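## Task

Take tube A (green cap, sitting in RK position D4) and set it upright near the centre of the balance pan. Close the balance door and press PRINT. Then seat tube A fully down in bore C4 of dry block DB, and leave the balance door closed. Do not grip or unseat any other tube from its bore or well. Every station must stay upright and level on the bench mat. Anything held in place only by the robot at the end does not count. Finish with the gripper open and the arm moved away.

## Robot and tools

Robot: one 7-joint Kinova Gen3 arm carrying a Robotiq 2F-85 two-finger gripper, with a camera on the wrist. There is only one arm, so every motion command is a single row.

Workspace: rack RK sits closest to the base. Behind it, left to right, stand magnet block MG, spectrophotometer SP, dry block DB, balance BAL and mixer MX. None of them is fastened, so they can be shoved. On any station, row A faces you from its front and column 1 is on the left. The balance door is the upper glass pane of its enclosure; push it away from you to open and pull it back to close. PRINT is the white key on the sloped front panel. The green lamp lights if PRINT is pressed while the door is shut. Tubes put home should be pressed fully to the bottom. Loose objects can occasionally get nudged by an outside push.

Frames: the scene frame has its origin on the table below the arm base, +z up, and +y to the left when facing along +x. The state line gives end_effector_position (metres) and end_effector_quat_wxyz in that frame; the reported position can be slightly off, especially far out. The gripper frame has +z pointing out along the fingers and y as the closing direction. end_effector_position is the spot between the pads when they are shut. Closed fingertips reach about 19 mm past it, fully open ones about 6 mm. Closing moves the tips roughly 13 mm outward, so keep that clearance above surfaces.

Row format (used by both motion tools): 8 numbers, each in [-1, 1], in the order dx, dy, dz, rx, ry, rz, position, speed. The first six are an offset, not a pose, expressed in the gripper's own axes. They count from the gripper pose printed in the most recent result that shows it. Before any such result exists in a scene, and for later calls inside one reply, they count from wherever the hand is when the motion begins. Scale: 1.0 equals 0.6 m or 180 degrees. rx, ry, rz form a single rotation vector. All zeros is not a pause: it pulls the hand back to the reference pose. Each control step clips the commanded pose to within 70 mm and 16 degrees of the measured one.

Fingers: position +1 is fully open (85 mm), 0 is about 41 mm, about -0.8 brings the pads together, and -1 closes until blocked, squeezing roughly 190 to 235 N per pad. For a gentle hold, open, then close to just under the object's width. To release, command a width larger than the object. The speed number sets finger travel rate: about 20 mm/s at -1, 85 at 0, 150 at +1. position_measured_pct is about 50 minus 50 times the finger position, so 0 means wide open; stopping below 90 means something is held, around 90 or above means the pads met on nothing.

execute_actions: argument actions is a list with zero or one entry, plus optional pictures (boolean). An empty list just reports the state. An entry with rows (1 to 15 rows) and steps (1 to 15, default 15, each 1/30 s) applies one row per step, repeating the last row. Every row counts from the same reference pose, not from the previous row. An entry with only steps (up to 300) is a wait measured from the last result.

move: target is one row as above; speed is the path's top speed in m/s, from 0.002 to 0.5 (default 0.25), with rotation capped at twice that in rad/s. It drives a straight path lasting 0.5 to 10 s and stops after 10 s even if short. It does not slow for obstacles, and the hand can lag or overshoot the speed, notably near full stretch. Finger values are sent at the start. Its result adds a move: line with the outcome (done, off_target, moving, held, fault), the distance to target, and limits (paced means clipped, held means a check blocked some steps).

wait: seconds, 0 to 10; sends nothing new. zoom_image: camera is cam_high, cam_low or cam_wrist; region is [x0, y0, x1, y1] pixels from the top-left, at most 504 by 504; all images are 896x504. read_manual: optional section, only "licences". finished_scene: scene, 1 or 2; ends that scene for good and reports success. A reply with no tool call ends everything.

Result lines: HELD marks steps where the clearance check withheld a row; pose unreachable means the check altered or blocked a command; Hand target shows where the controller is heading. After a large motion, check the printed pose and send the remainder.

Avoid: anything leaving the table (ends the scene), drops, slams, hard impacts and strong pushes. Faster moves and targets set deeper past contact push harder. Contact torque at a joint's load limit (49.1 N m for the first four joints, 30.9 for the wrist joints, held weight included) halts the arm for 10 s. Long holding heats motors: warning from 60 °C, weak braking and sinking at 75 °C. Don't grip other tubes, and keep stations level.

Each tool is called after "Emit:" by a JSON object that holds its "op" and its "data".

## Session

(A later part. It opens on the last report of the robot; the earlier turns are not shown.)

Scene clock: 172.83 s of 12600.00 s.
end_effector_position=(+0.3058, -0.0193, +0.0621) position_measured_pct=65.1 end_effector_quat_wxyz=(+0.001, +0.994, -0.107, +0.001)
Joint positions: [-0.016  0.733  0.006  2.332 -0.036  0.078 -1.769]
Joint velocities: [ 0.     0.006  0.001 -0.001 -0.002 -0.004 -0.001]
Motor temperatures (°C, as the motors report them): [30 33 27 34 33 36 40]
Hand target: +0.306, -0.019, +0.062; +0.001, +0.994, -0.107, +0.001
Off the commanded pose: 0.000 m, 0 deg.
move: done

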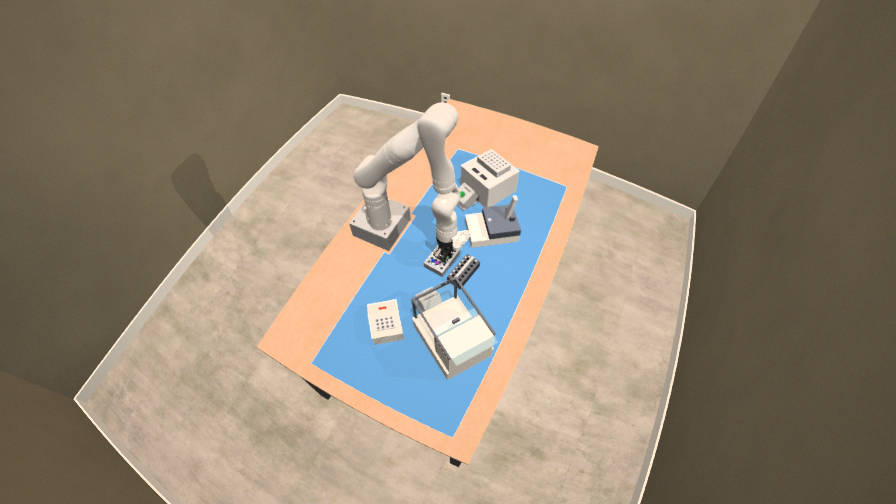

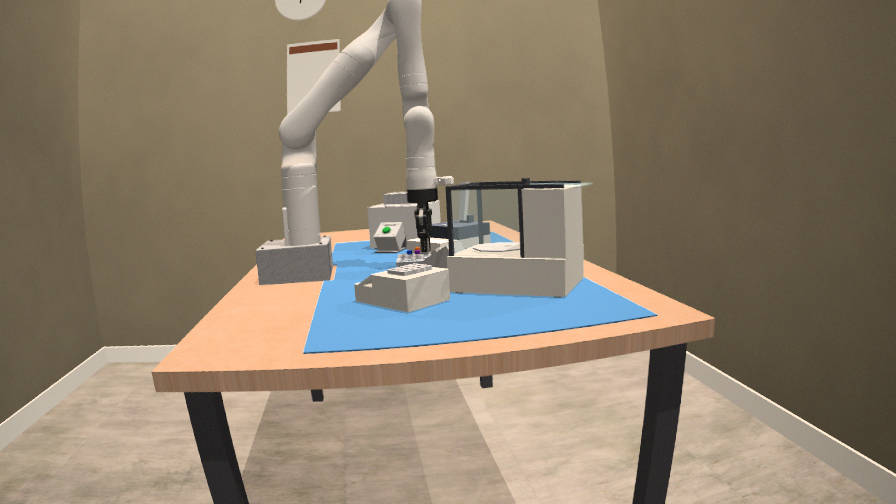

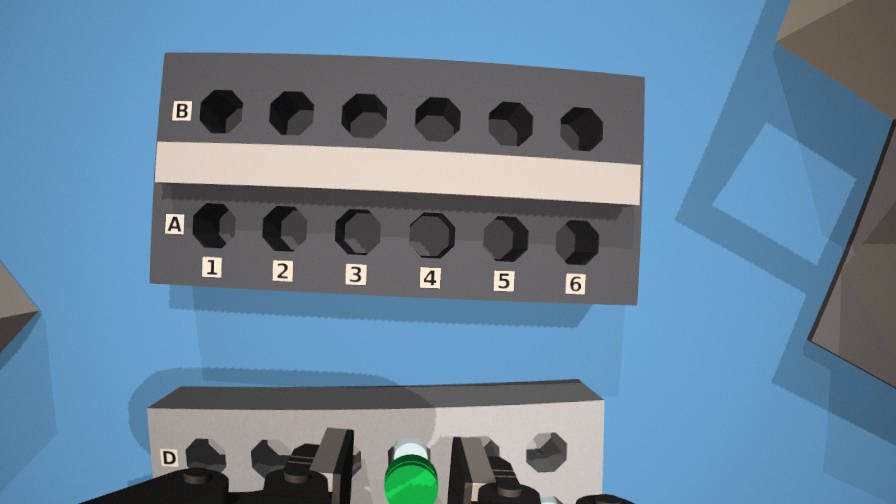

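Emit:
{"op": "move", "data": {"target": [-0.0028,0,0.002,0,0,0,-0.3,0.5], "speed": 0.01}}

Emit:
{"op": "move", "data": {"target": [0,0,0,0,0,0,-1,0], "speed": 0.01}}

Emit:
{"op": "move", "data": {"target": [0,0,-0.1,0,0,0,-1,0], "speed": 0.03}}

Scene clock: 179.23 s of 12600.00 s.
end_effector_position=(+0.3042, -0.0189, +0.0609) position_measured_pct=65.1 end_effector_quat_wxyz=(+0.001, +0.994, -0.107, +0.001)
Joint positions: [-0.017  0.736  0.005  2.337 -0.036  0.07  -1.769]
Joint velocities: [-0.     0.001  0.001  0.002 -0.001 -0.001  0.   ]
Motor temperatures (°C, as the motors report them): [30 33 27 34 33 36 40]
Hand target: +0.304, -0.019, +0.061; +0.001, +0.994, -0.107, +0.001
Off the commanded pose: 0.000 m, 0 deg.
move: done

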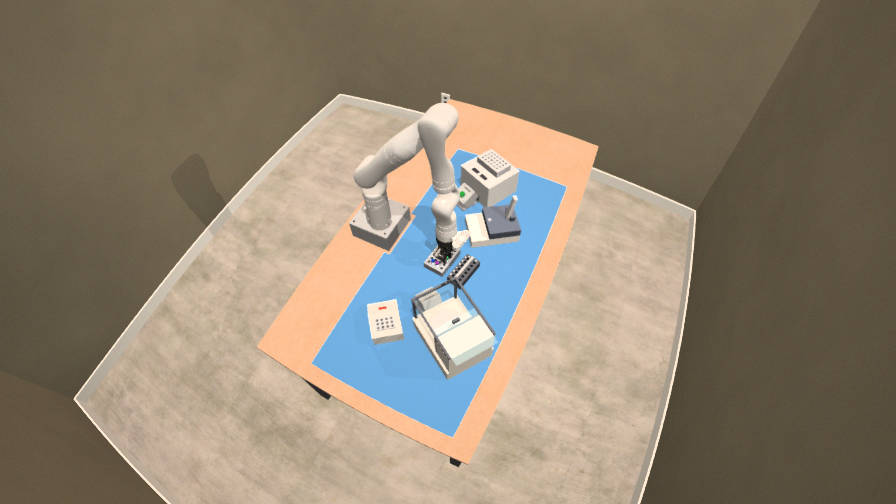

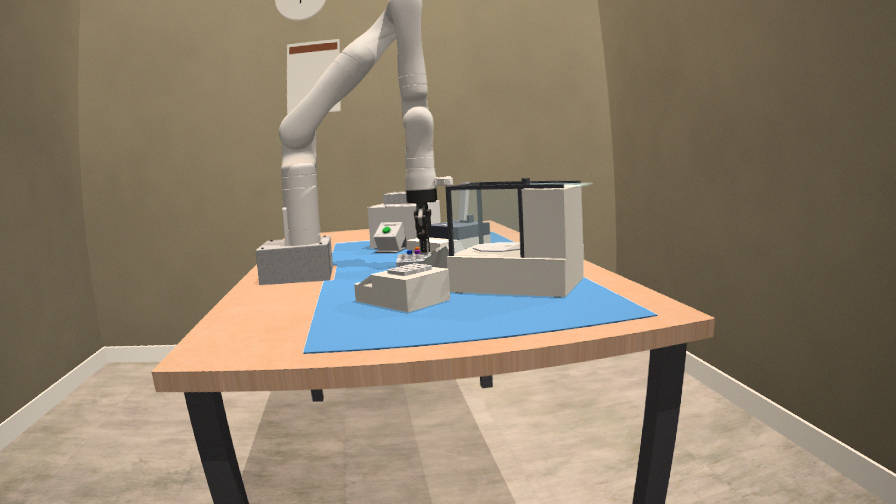

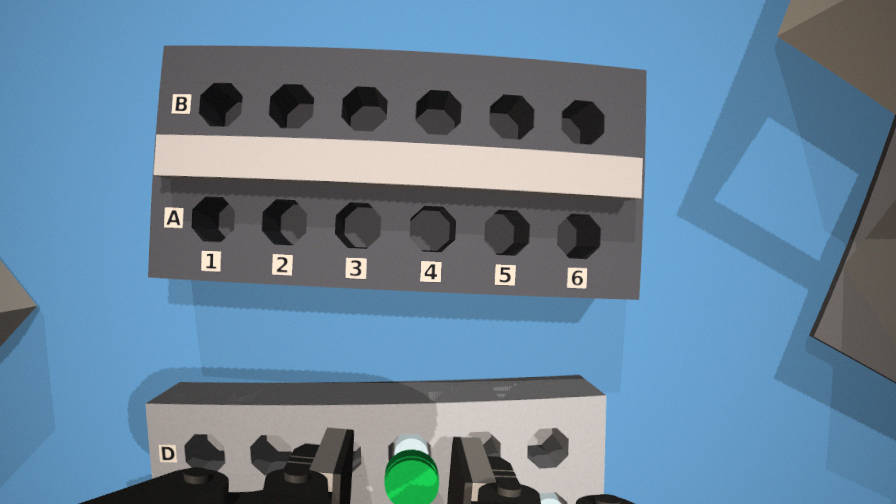

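Scene clock: 179.77 s of 12600.00 s.
end_effector_position=(+0.3041, -0.0193, +0.0610) position_measured_pct=83.7 end_effector_quat_wxyz=(+0.001, +0.994, -0.107, +0.001)
Joint positions: [-0.017  0.736  0.006  2.337 -0.036  0.07  -1.769]
Joint velocities: [ 0.    -0.     0.    -0.002 -0.001 -0.001 -0.001]
Motor temperatures (°C, as the motors report them): [30 33 27 34 33 36 40]
Hand target: +0.304, -0.019, +0.061; +0.001, +0.994, -0.107, +0.001
Off the commanded pose: 0.000 m, 0 deg.
move: done

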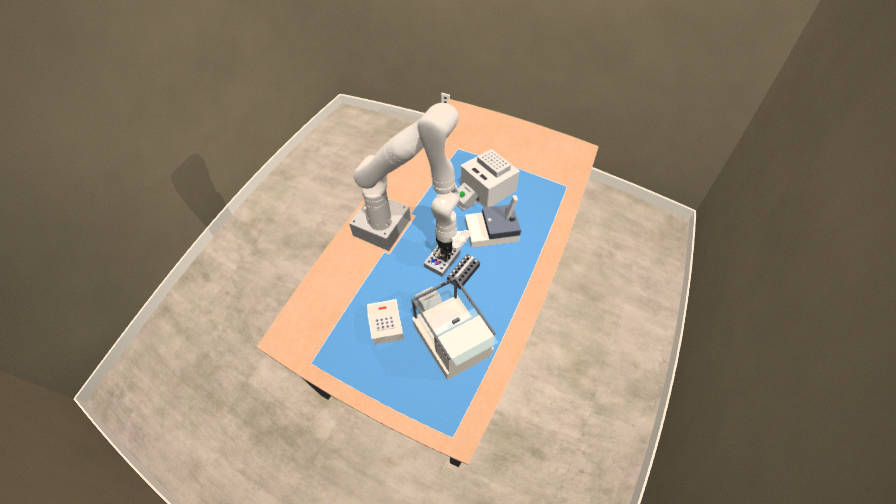

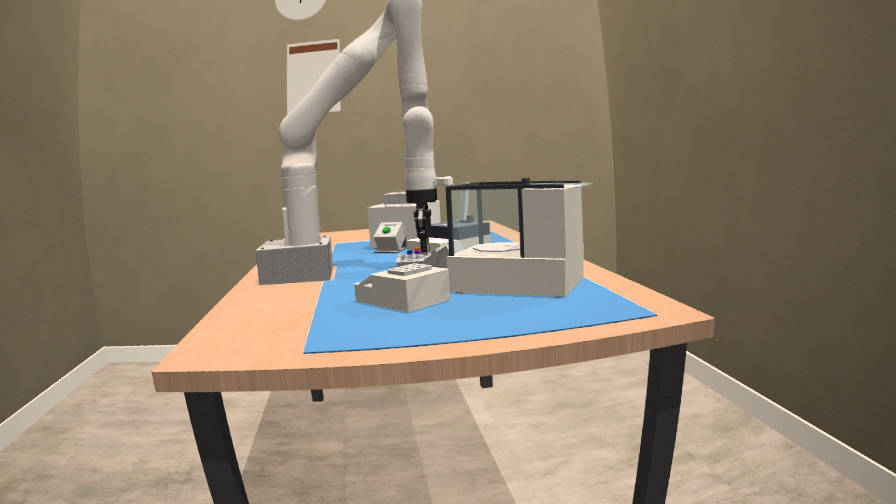

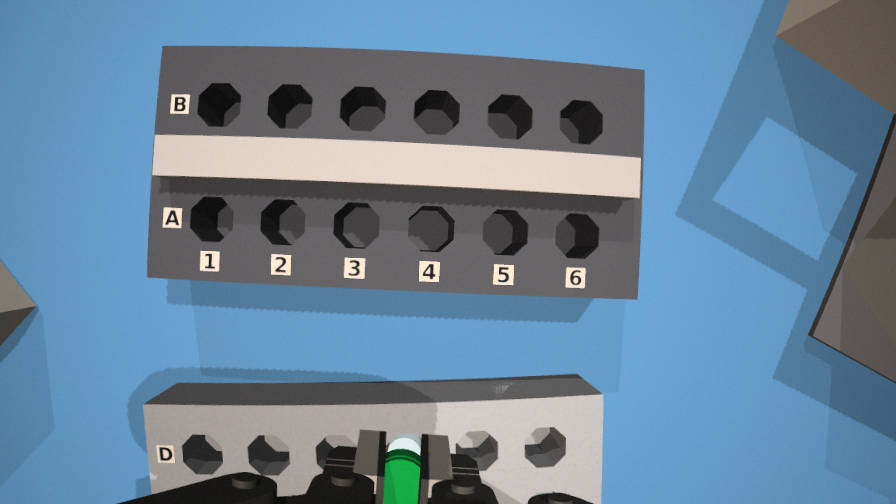

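Scene clock: 182.07 s of 12600.00 s.
end_effector_position=(+0.3037, -0.0191, +0.1207) position_measured_pct=83.7 end_effector_quat_wxyz=(+0.001, +0.994, -0.107, +0.001)
Joint positions: [-0.028  0.544  0.02   2.32  -0.034  0.28  -1.771]
Joint velocities: [-0.001 -0.007 -0.001 -0.001  0.001  0.004 -0.   ]
Motor temperatures (°C, as the motors report them): [30 33 27 34 33 36 40]
Hand target: +0.304, -0.019, +0.121; +0.001, +0.994, -0.107, +0.001
Off the commanded pose: 0.000 m, 0 deg.
move: done

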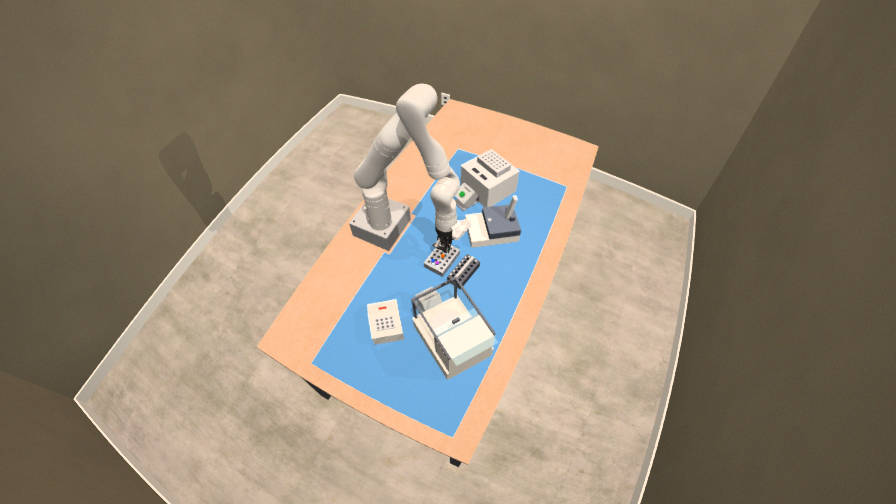

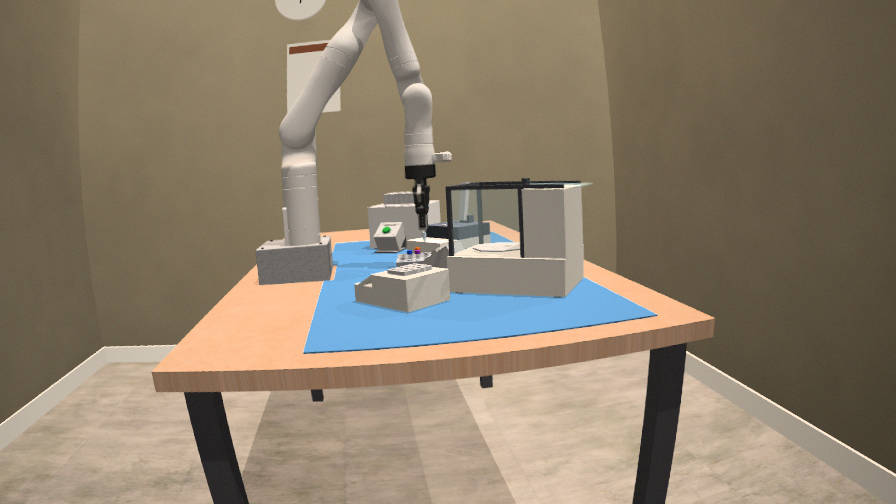

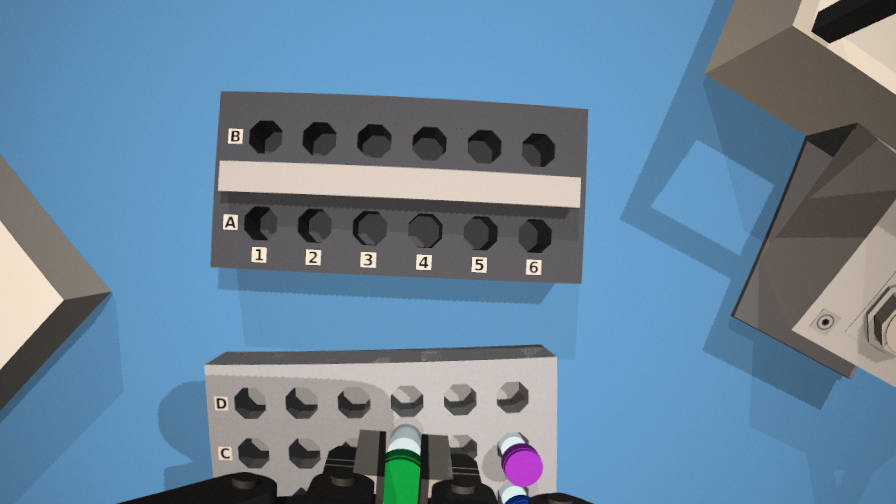

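Emit:
{"op": "move", "data": {"target": [0,0,-0.31,0,0,0.132,-1,0], "speed": 0.12}}

Scene clock: 193.47 s of 12600.00 s.
end_effector_position=(+0.3031, -0.0186, +0.3061) position_measured_pct=83.7 end_effector_quat_wxyz=(+0.000, +0.951, -0.309, +0.000)
Joint positions: [-0.147  0.1    0.147  2.064 -0.018  0.981 -2.198]
Joint velocities: [-0.001 -0.004  0.    -0.005 -0.001  0.003 -0.002]
Motor temperatures (°C, as the motors report them): [30 33 27 34 33 36 40]
Hand target: +0.303, -0.019, +0.306; +0.000, +0.951, -0.309, +0.001
Off the commanded pose: 0.001 m, 0 deg.
move: done

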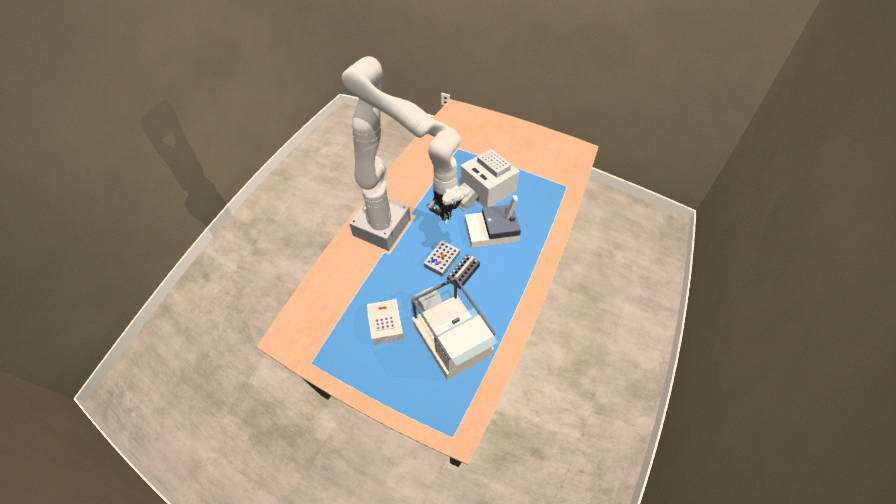

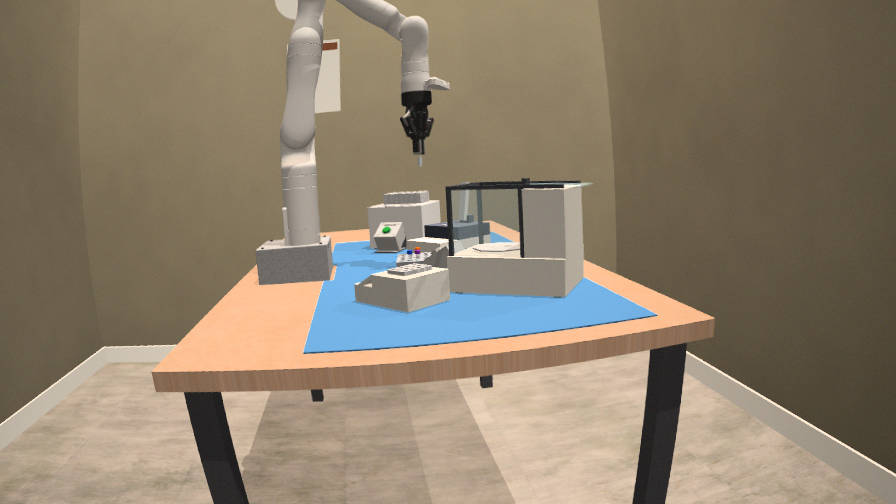

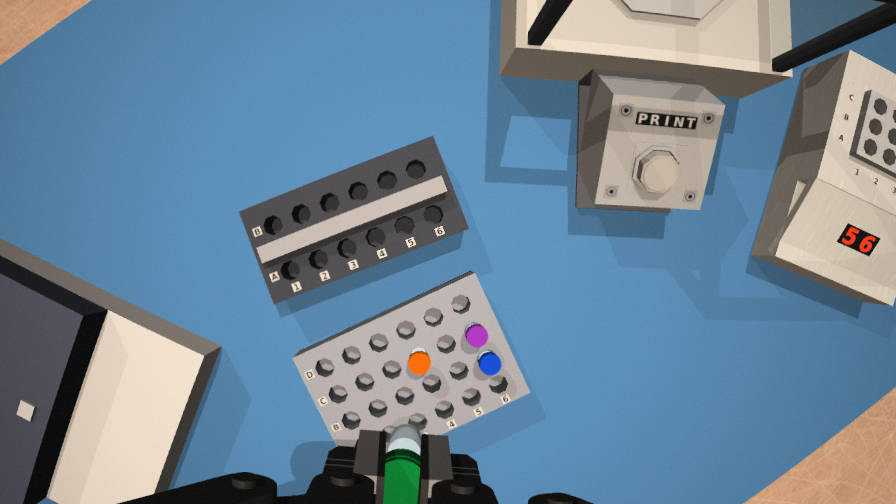

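Emit:
{"op": "move", "data": {"target": [0.4236,0.2258,0,0,0,0,-1,0], "speed": 0.15}}

Scene clock: 199.40 s of 12600.00 s.
end_effector_position=(+0.4303, -0.2763, +0.3074) position_measured_pct=83.7 end_effector_quat_wxyz=(-0.001, +0.951, -0.309, +0.001)
Joint positions: [ 0.355  0.561  0.292  1.406 -0.165  1.2   -1.543]
Joint velocities: [ 0.005  0.009  0.002 -0.005 -0.002  0.004  0.002]
Motor temperatures (°C, as the motors report them): [30 33 27 34 33 36 40]
Hand target: +0.430, -0.277, +0.307; -0.001, +0.951, -0.309, +0.001
Off the commanded pose: 0.002 m, 0 deg.
move: done

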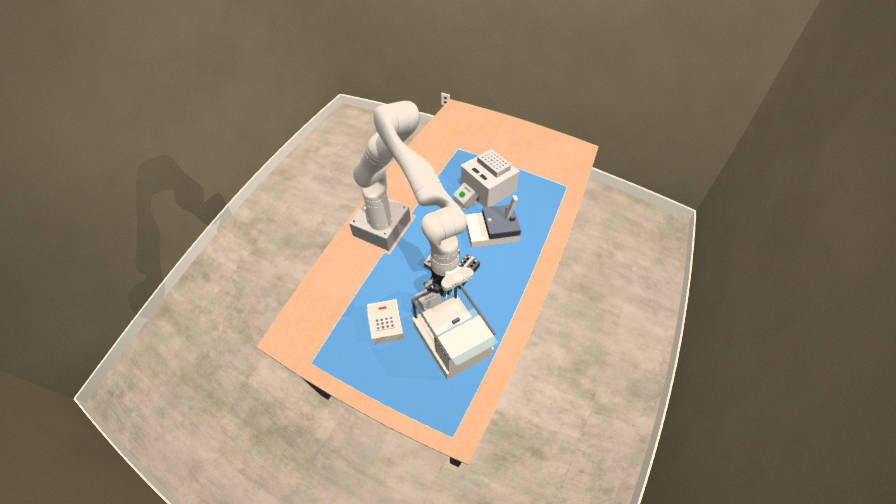

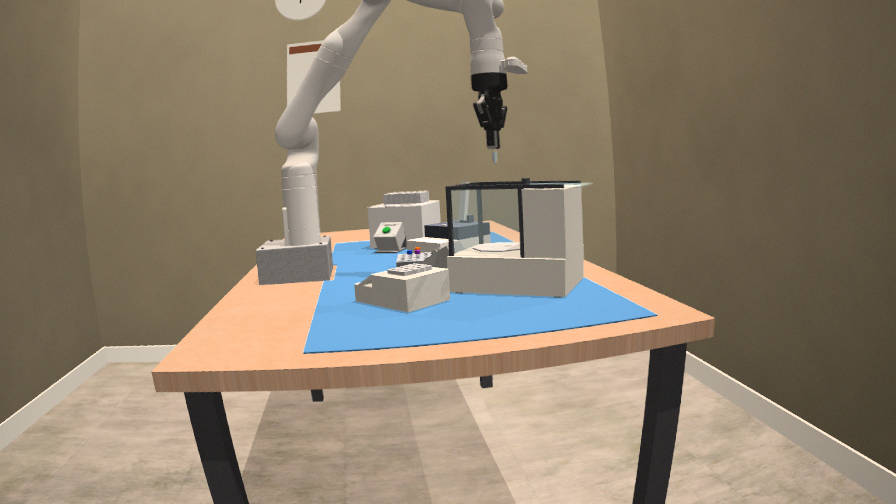

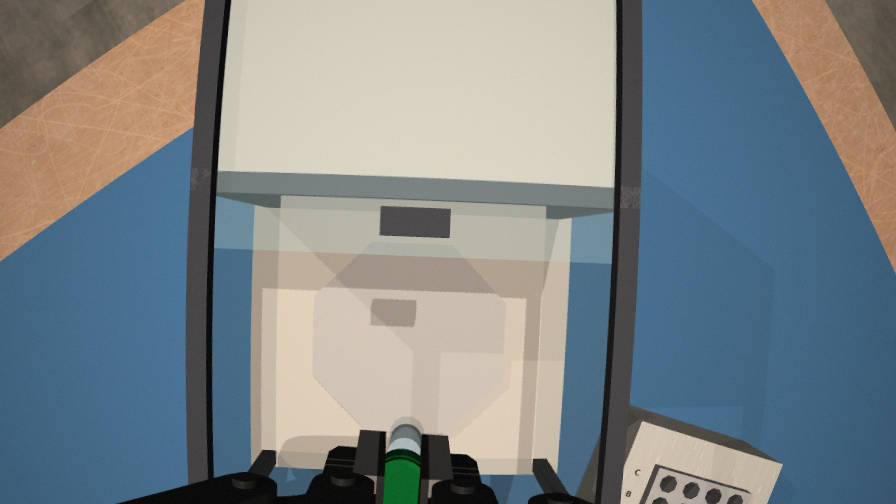

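Emit:
{"op": "move", "data": {"target": [-0.008,0,0.24,0,0,0,-1,0], "speed": 0.06}}

Scene clock: 207.37 s of 12600.00 s.
end_effector_position=(+0.4270, -0.2738, +0.1638) position_measured_pct=83.7 end_effector_quat_wxyz=(-0.000, +0.951, -0.309, +0.001)
Joint positions: [ 0.38   0.735  0.242  1.61  -0.221  0.824 -1.495]
Joint velocities: [ 0.001  0.004 -0.002  0.002  0.    -0.003  0.001]
Motor temperatures (°C, as the motors report them): [30 33 27 34 33 36 40]
Hand target: +0.427, -0.274, +0.164; -0.000, +0.951, -0.309, +0.001
Off the commanded pose: 0.001 m, 0 deg.
move: done

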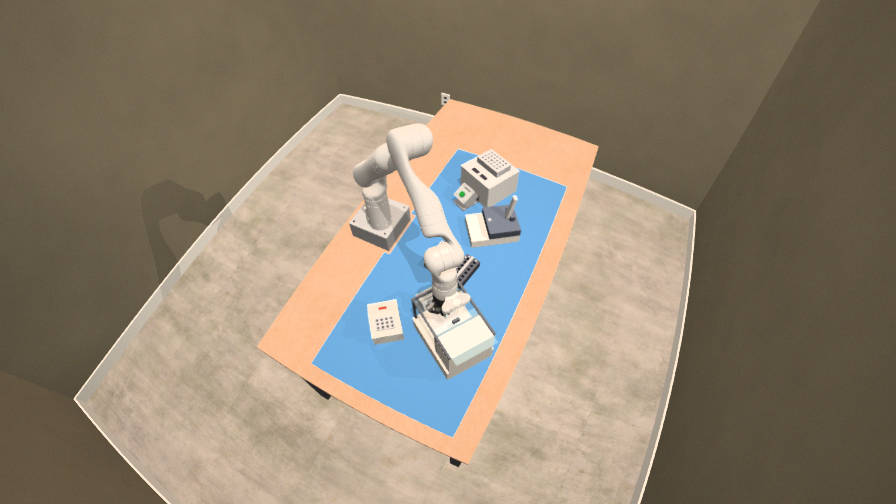

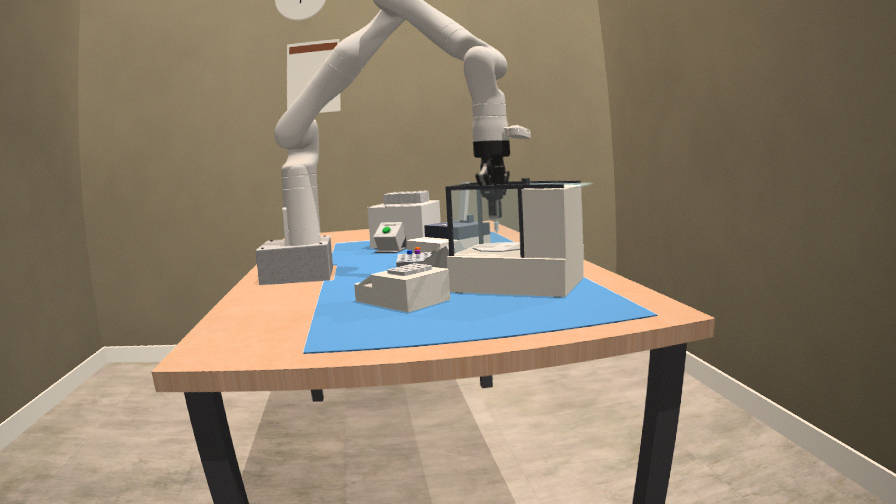

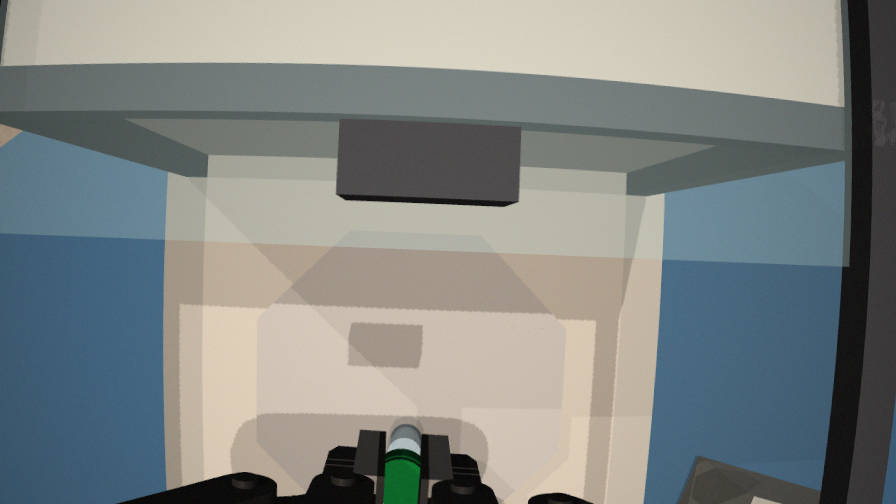

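Emit:
{"op": "move", "data": {"target": [0,0,0.065,0,0,0,-1,0], "speed": 0.02}}

Emit:
{"op": "move", "data": {"target": [0,0,0.025,0,0,0,-1,0], "speed": 0.004}}

Scene clock: 215.07 s of 12600.00 s.
end_effector_position=(+0.4289, -0.2754, +0.1345) position_measured_pct=83.7 end_effector_quat_wxyz=(-0.000, +0.951, -0.310, +0.007)
Joint positions: [ 0.392  0.782  0.225  1.632 -0.238  0.744 -1.48 ]
Joint velocities: [ 0.001 -0.001 -0.001  0.002 -0.    -0.004  0.001]
Motor temperatures (°C, as the motors report them): [30 33 27 34 33 36 40]
Hand target: +0.427, -0.274, +0.125; -0.000, +0.951, -0.309, +0.001
Off the commanded pose: 0.010 m, 1 deg.
move: off_target

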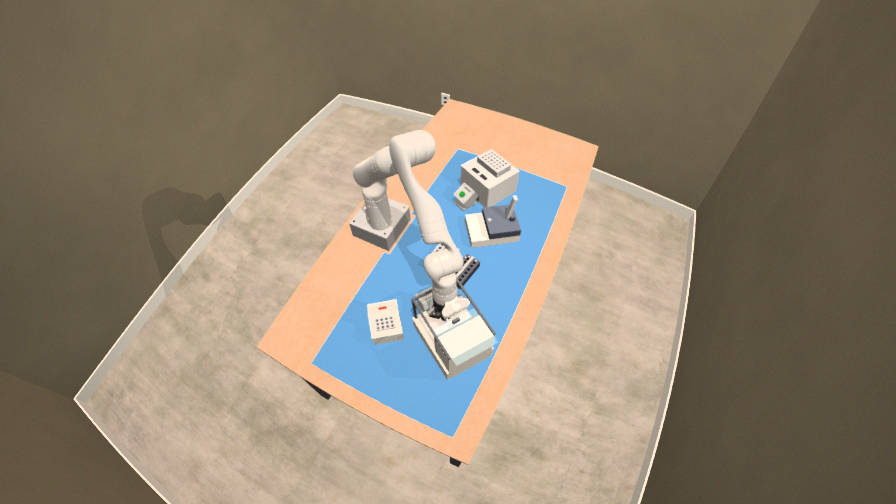

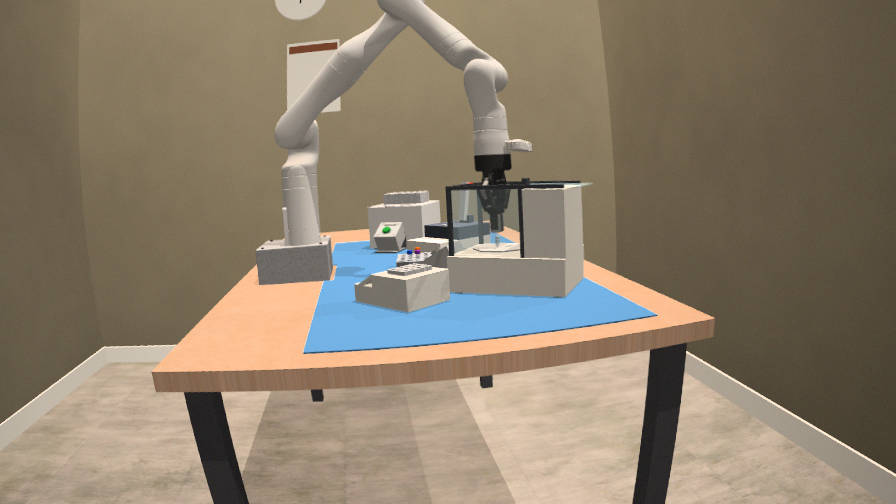

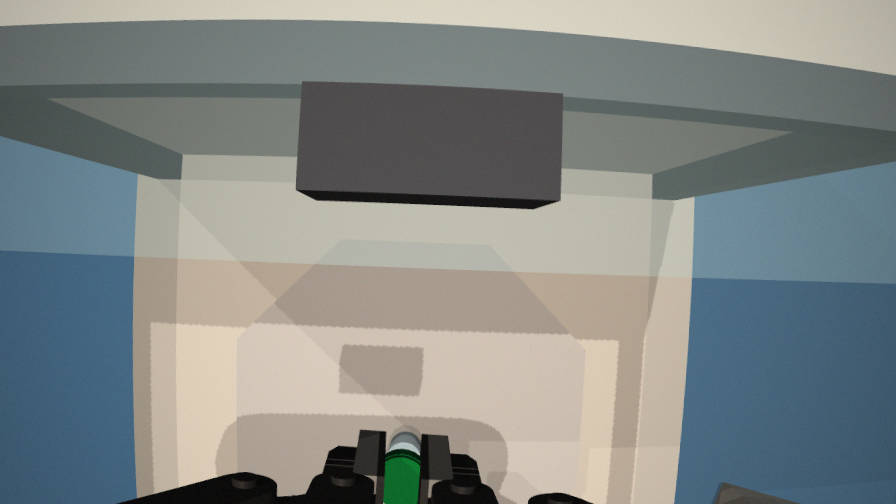

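Scene clock: 219.03 s of 12600.00 s.
end_effector_position=(+0.4348, -0.2800, +0.1336) position_measured_pct=83.7 end_effector_quat_wxyz=(+0.002, +0.950, -0.310, +0.019)
Joint positions: [ 0.397  0.783  0.221  1.634 -0.244  0.716 -1.475]
Joint velocities: [ 0.     0.    -0.    -0.001 -0.001  0.    -0.   ]
Motor temperatures (°C, as the motors report them): [30 33 27 34 33 36 40]
Hand target: +0.429, -0.275, +0.120; -0.000, +0.951, -0.310, +0.007
Off the commanded pose: 0.016 m, 1 deg.
move: off_target

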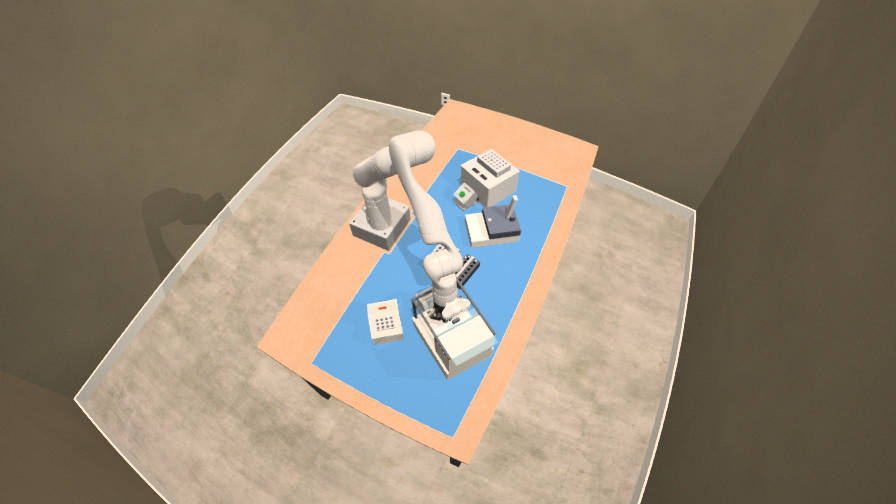

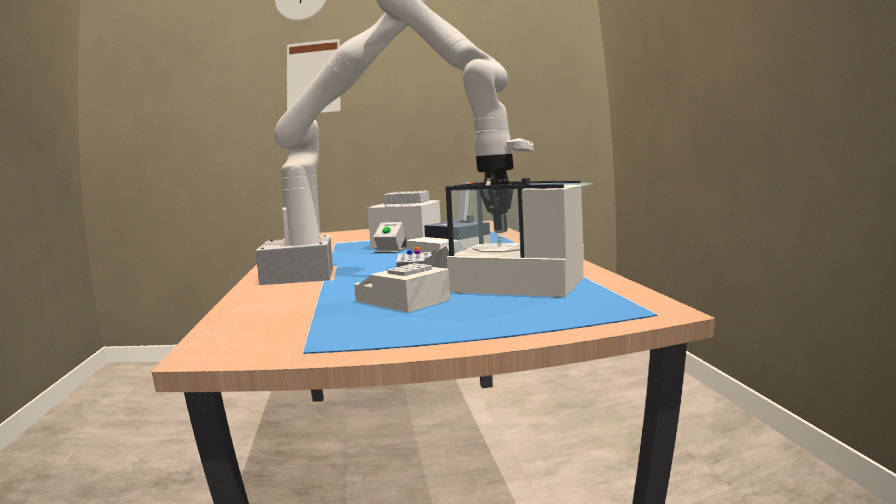

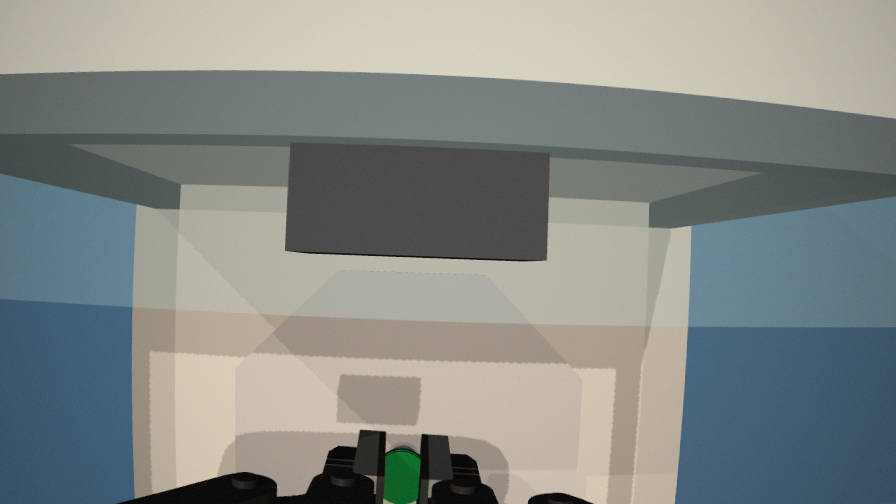

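Emit:
{"op": "move", "data": {"target": [-0.012,0,-0.012,0,0.012,0,-1,0], "speed": 0.01}}

Scene clock: 225.30 s of 12600.00 s.
end_effector_position=(+0.4286, -0.2757, +0.1404) position_measured_pct=83.7 end_effector_quat_wxyz=(+0.008, +0.950, -0.310, +0.037)
Joint positions: [ 0.39   0.741  0.219  1.702 -0.245  0.652 -1.471]
Joint velocities: [-0.001 -0.003  0.001  0.002 -0.    -0.004 -0.001]
Motor temperatures (°C, as the motors report them): [30 33 27 34 33 36 40]
Hand target: +0.429, -0.276, +0.141; +0.008, +0.950, -0.310, +0.037
Off the commanded pose: 0.000 m, 0 deg.
move: done

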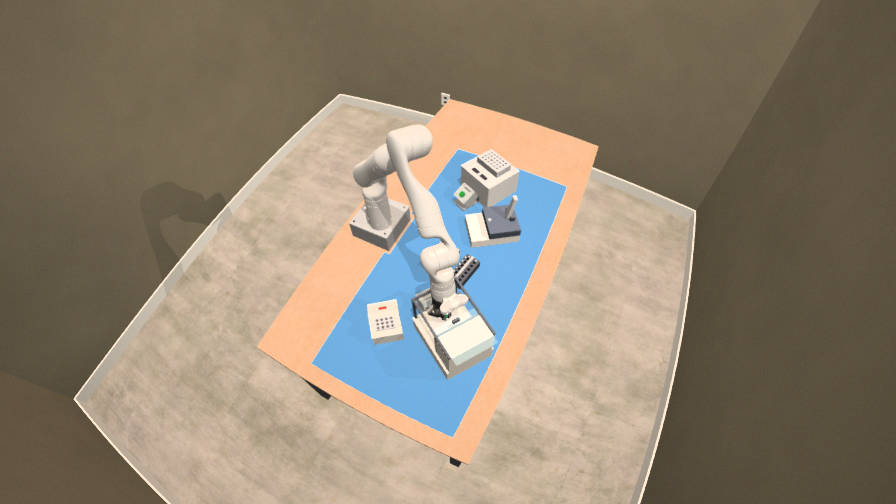

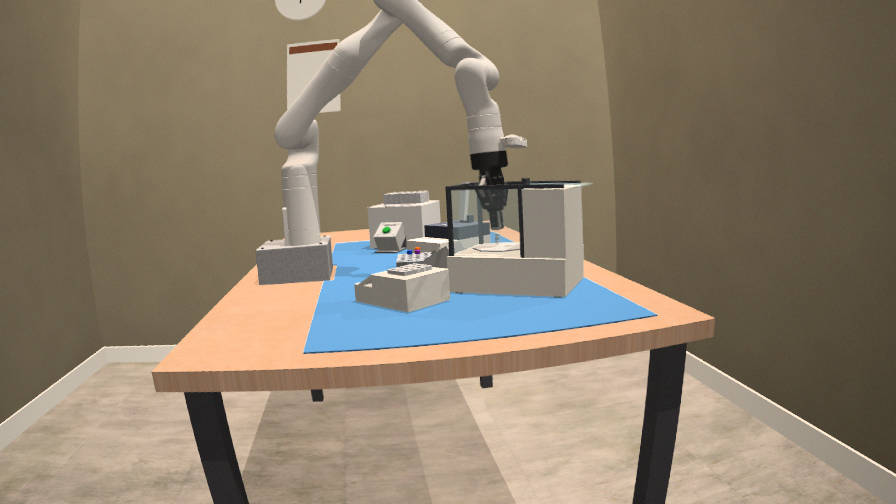

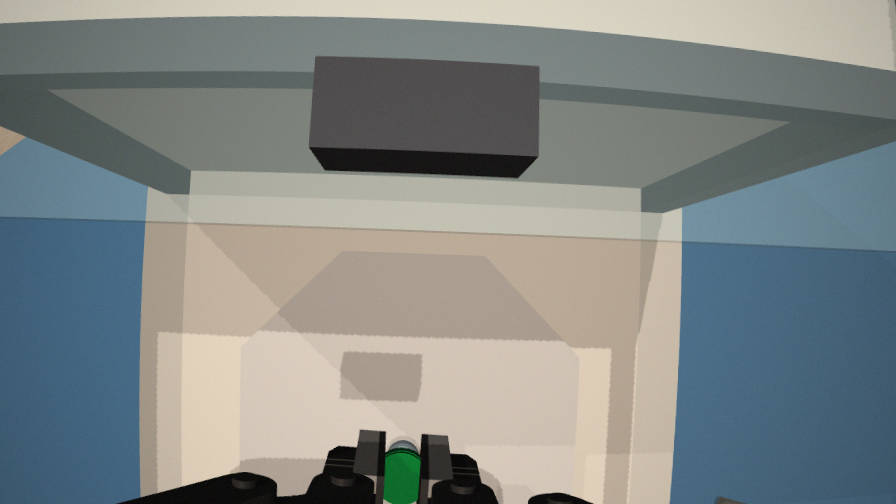

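Emit:
{"op": "move", "data": {"target": [0,0,-0.005,-0.0025,-0.024,0,-1,0], "speed": 0.01}}

Emit:
{"op": "zoom_image", "data": {"camera": "cam_low", "region": [440,170,560,260]}}

Scene clock: 237.33 s of 12600.00 s.
end_effector_position=(+0.4285, -0.2755, +0.1435) position_measured_pct=83.7 end_effector_quat_wxyz=(-0.000, +0.951, -0.311, -0.000)
Joint positions: [ 0.386  0.774  0.234  1.612 -0.23   0.786 -1.49 ]
Joint velocities: [-0.     0.001 -0.    -0.003  0.001  0.004  0.   ]
Motor temperatures (°C, as the motors report them): [30 34 27 34 33 36 40]
Hand target: +0.428, -0.276, +0.143; -0.000, +0.951, -0.311, -0.000
Off the commanded pose: 0.000 m, 0 deg.
move: done

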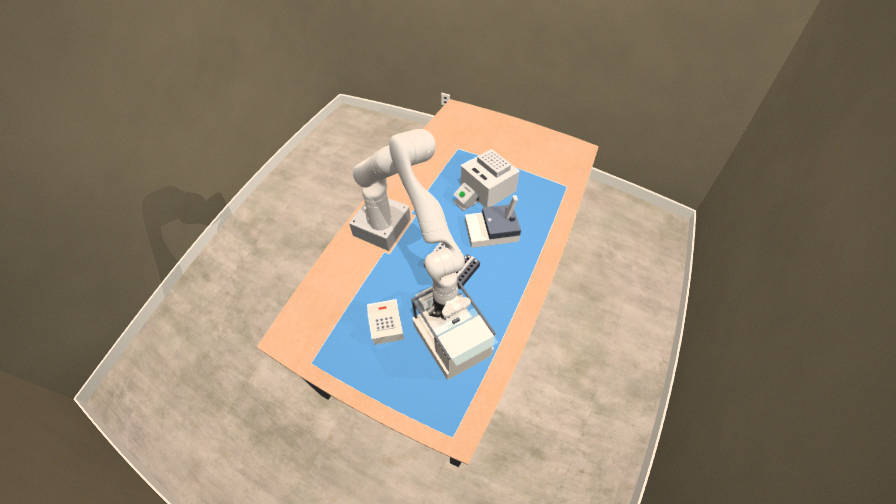

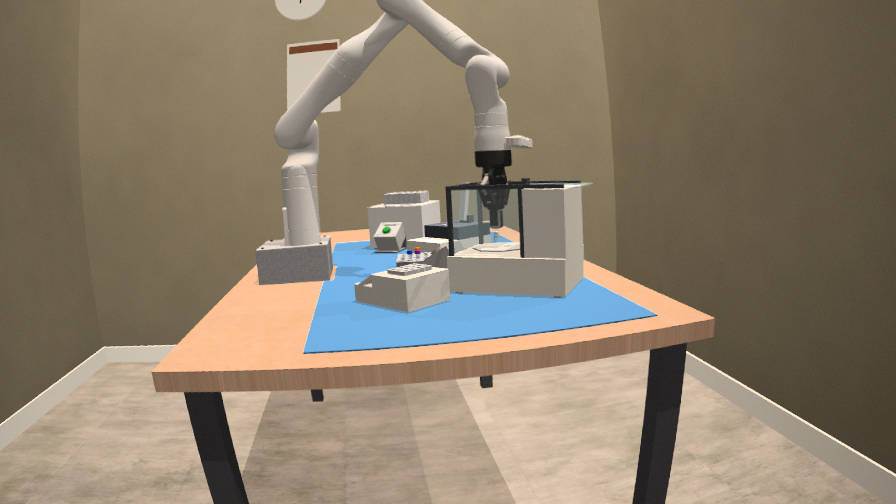

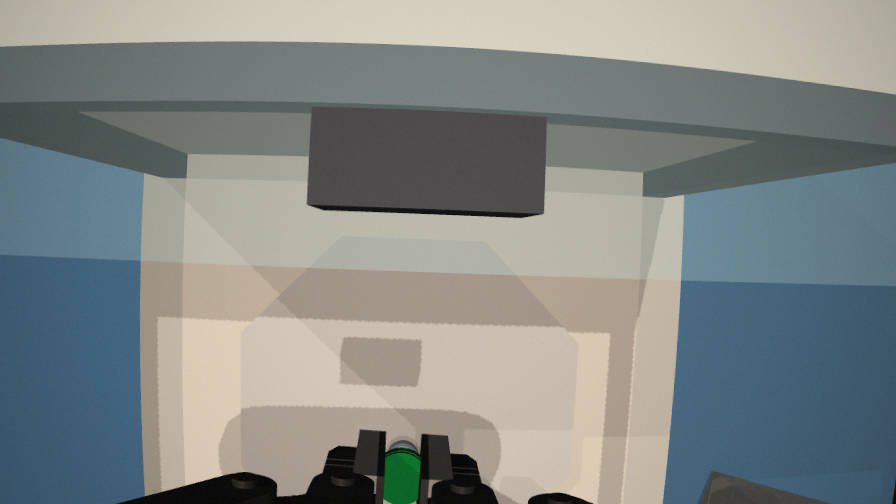

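Region (440, 170, 560, 260) of cam_low's 896x504 image, scaled by 4.200, with more detail than that image has; it fills the top 378 rows of this view, and the rest is white.

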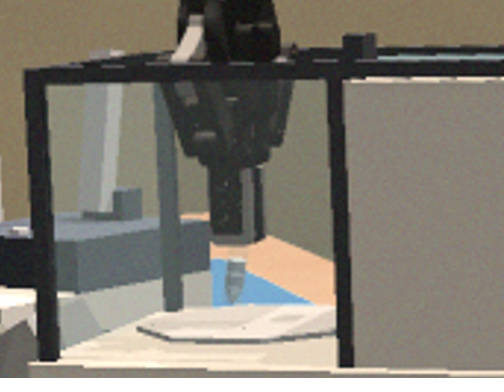

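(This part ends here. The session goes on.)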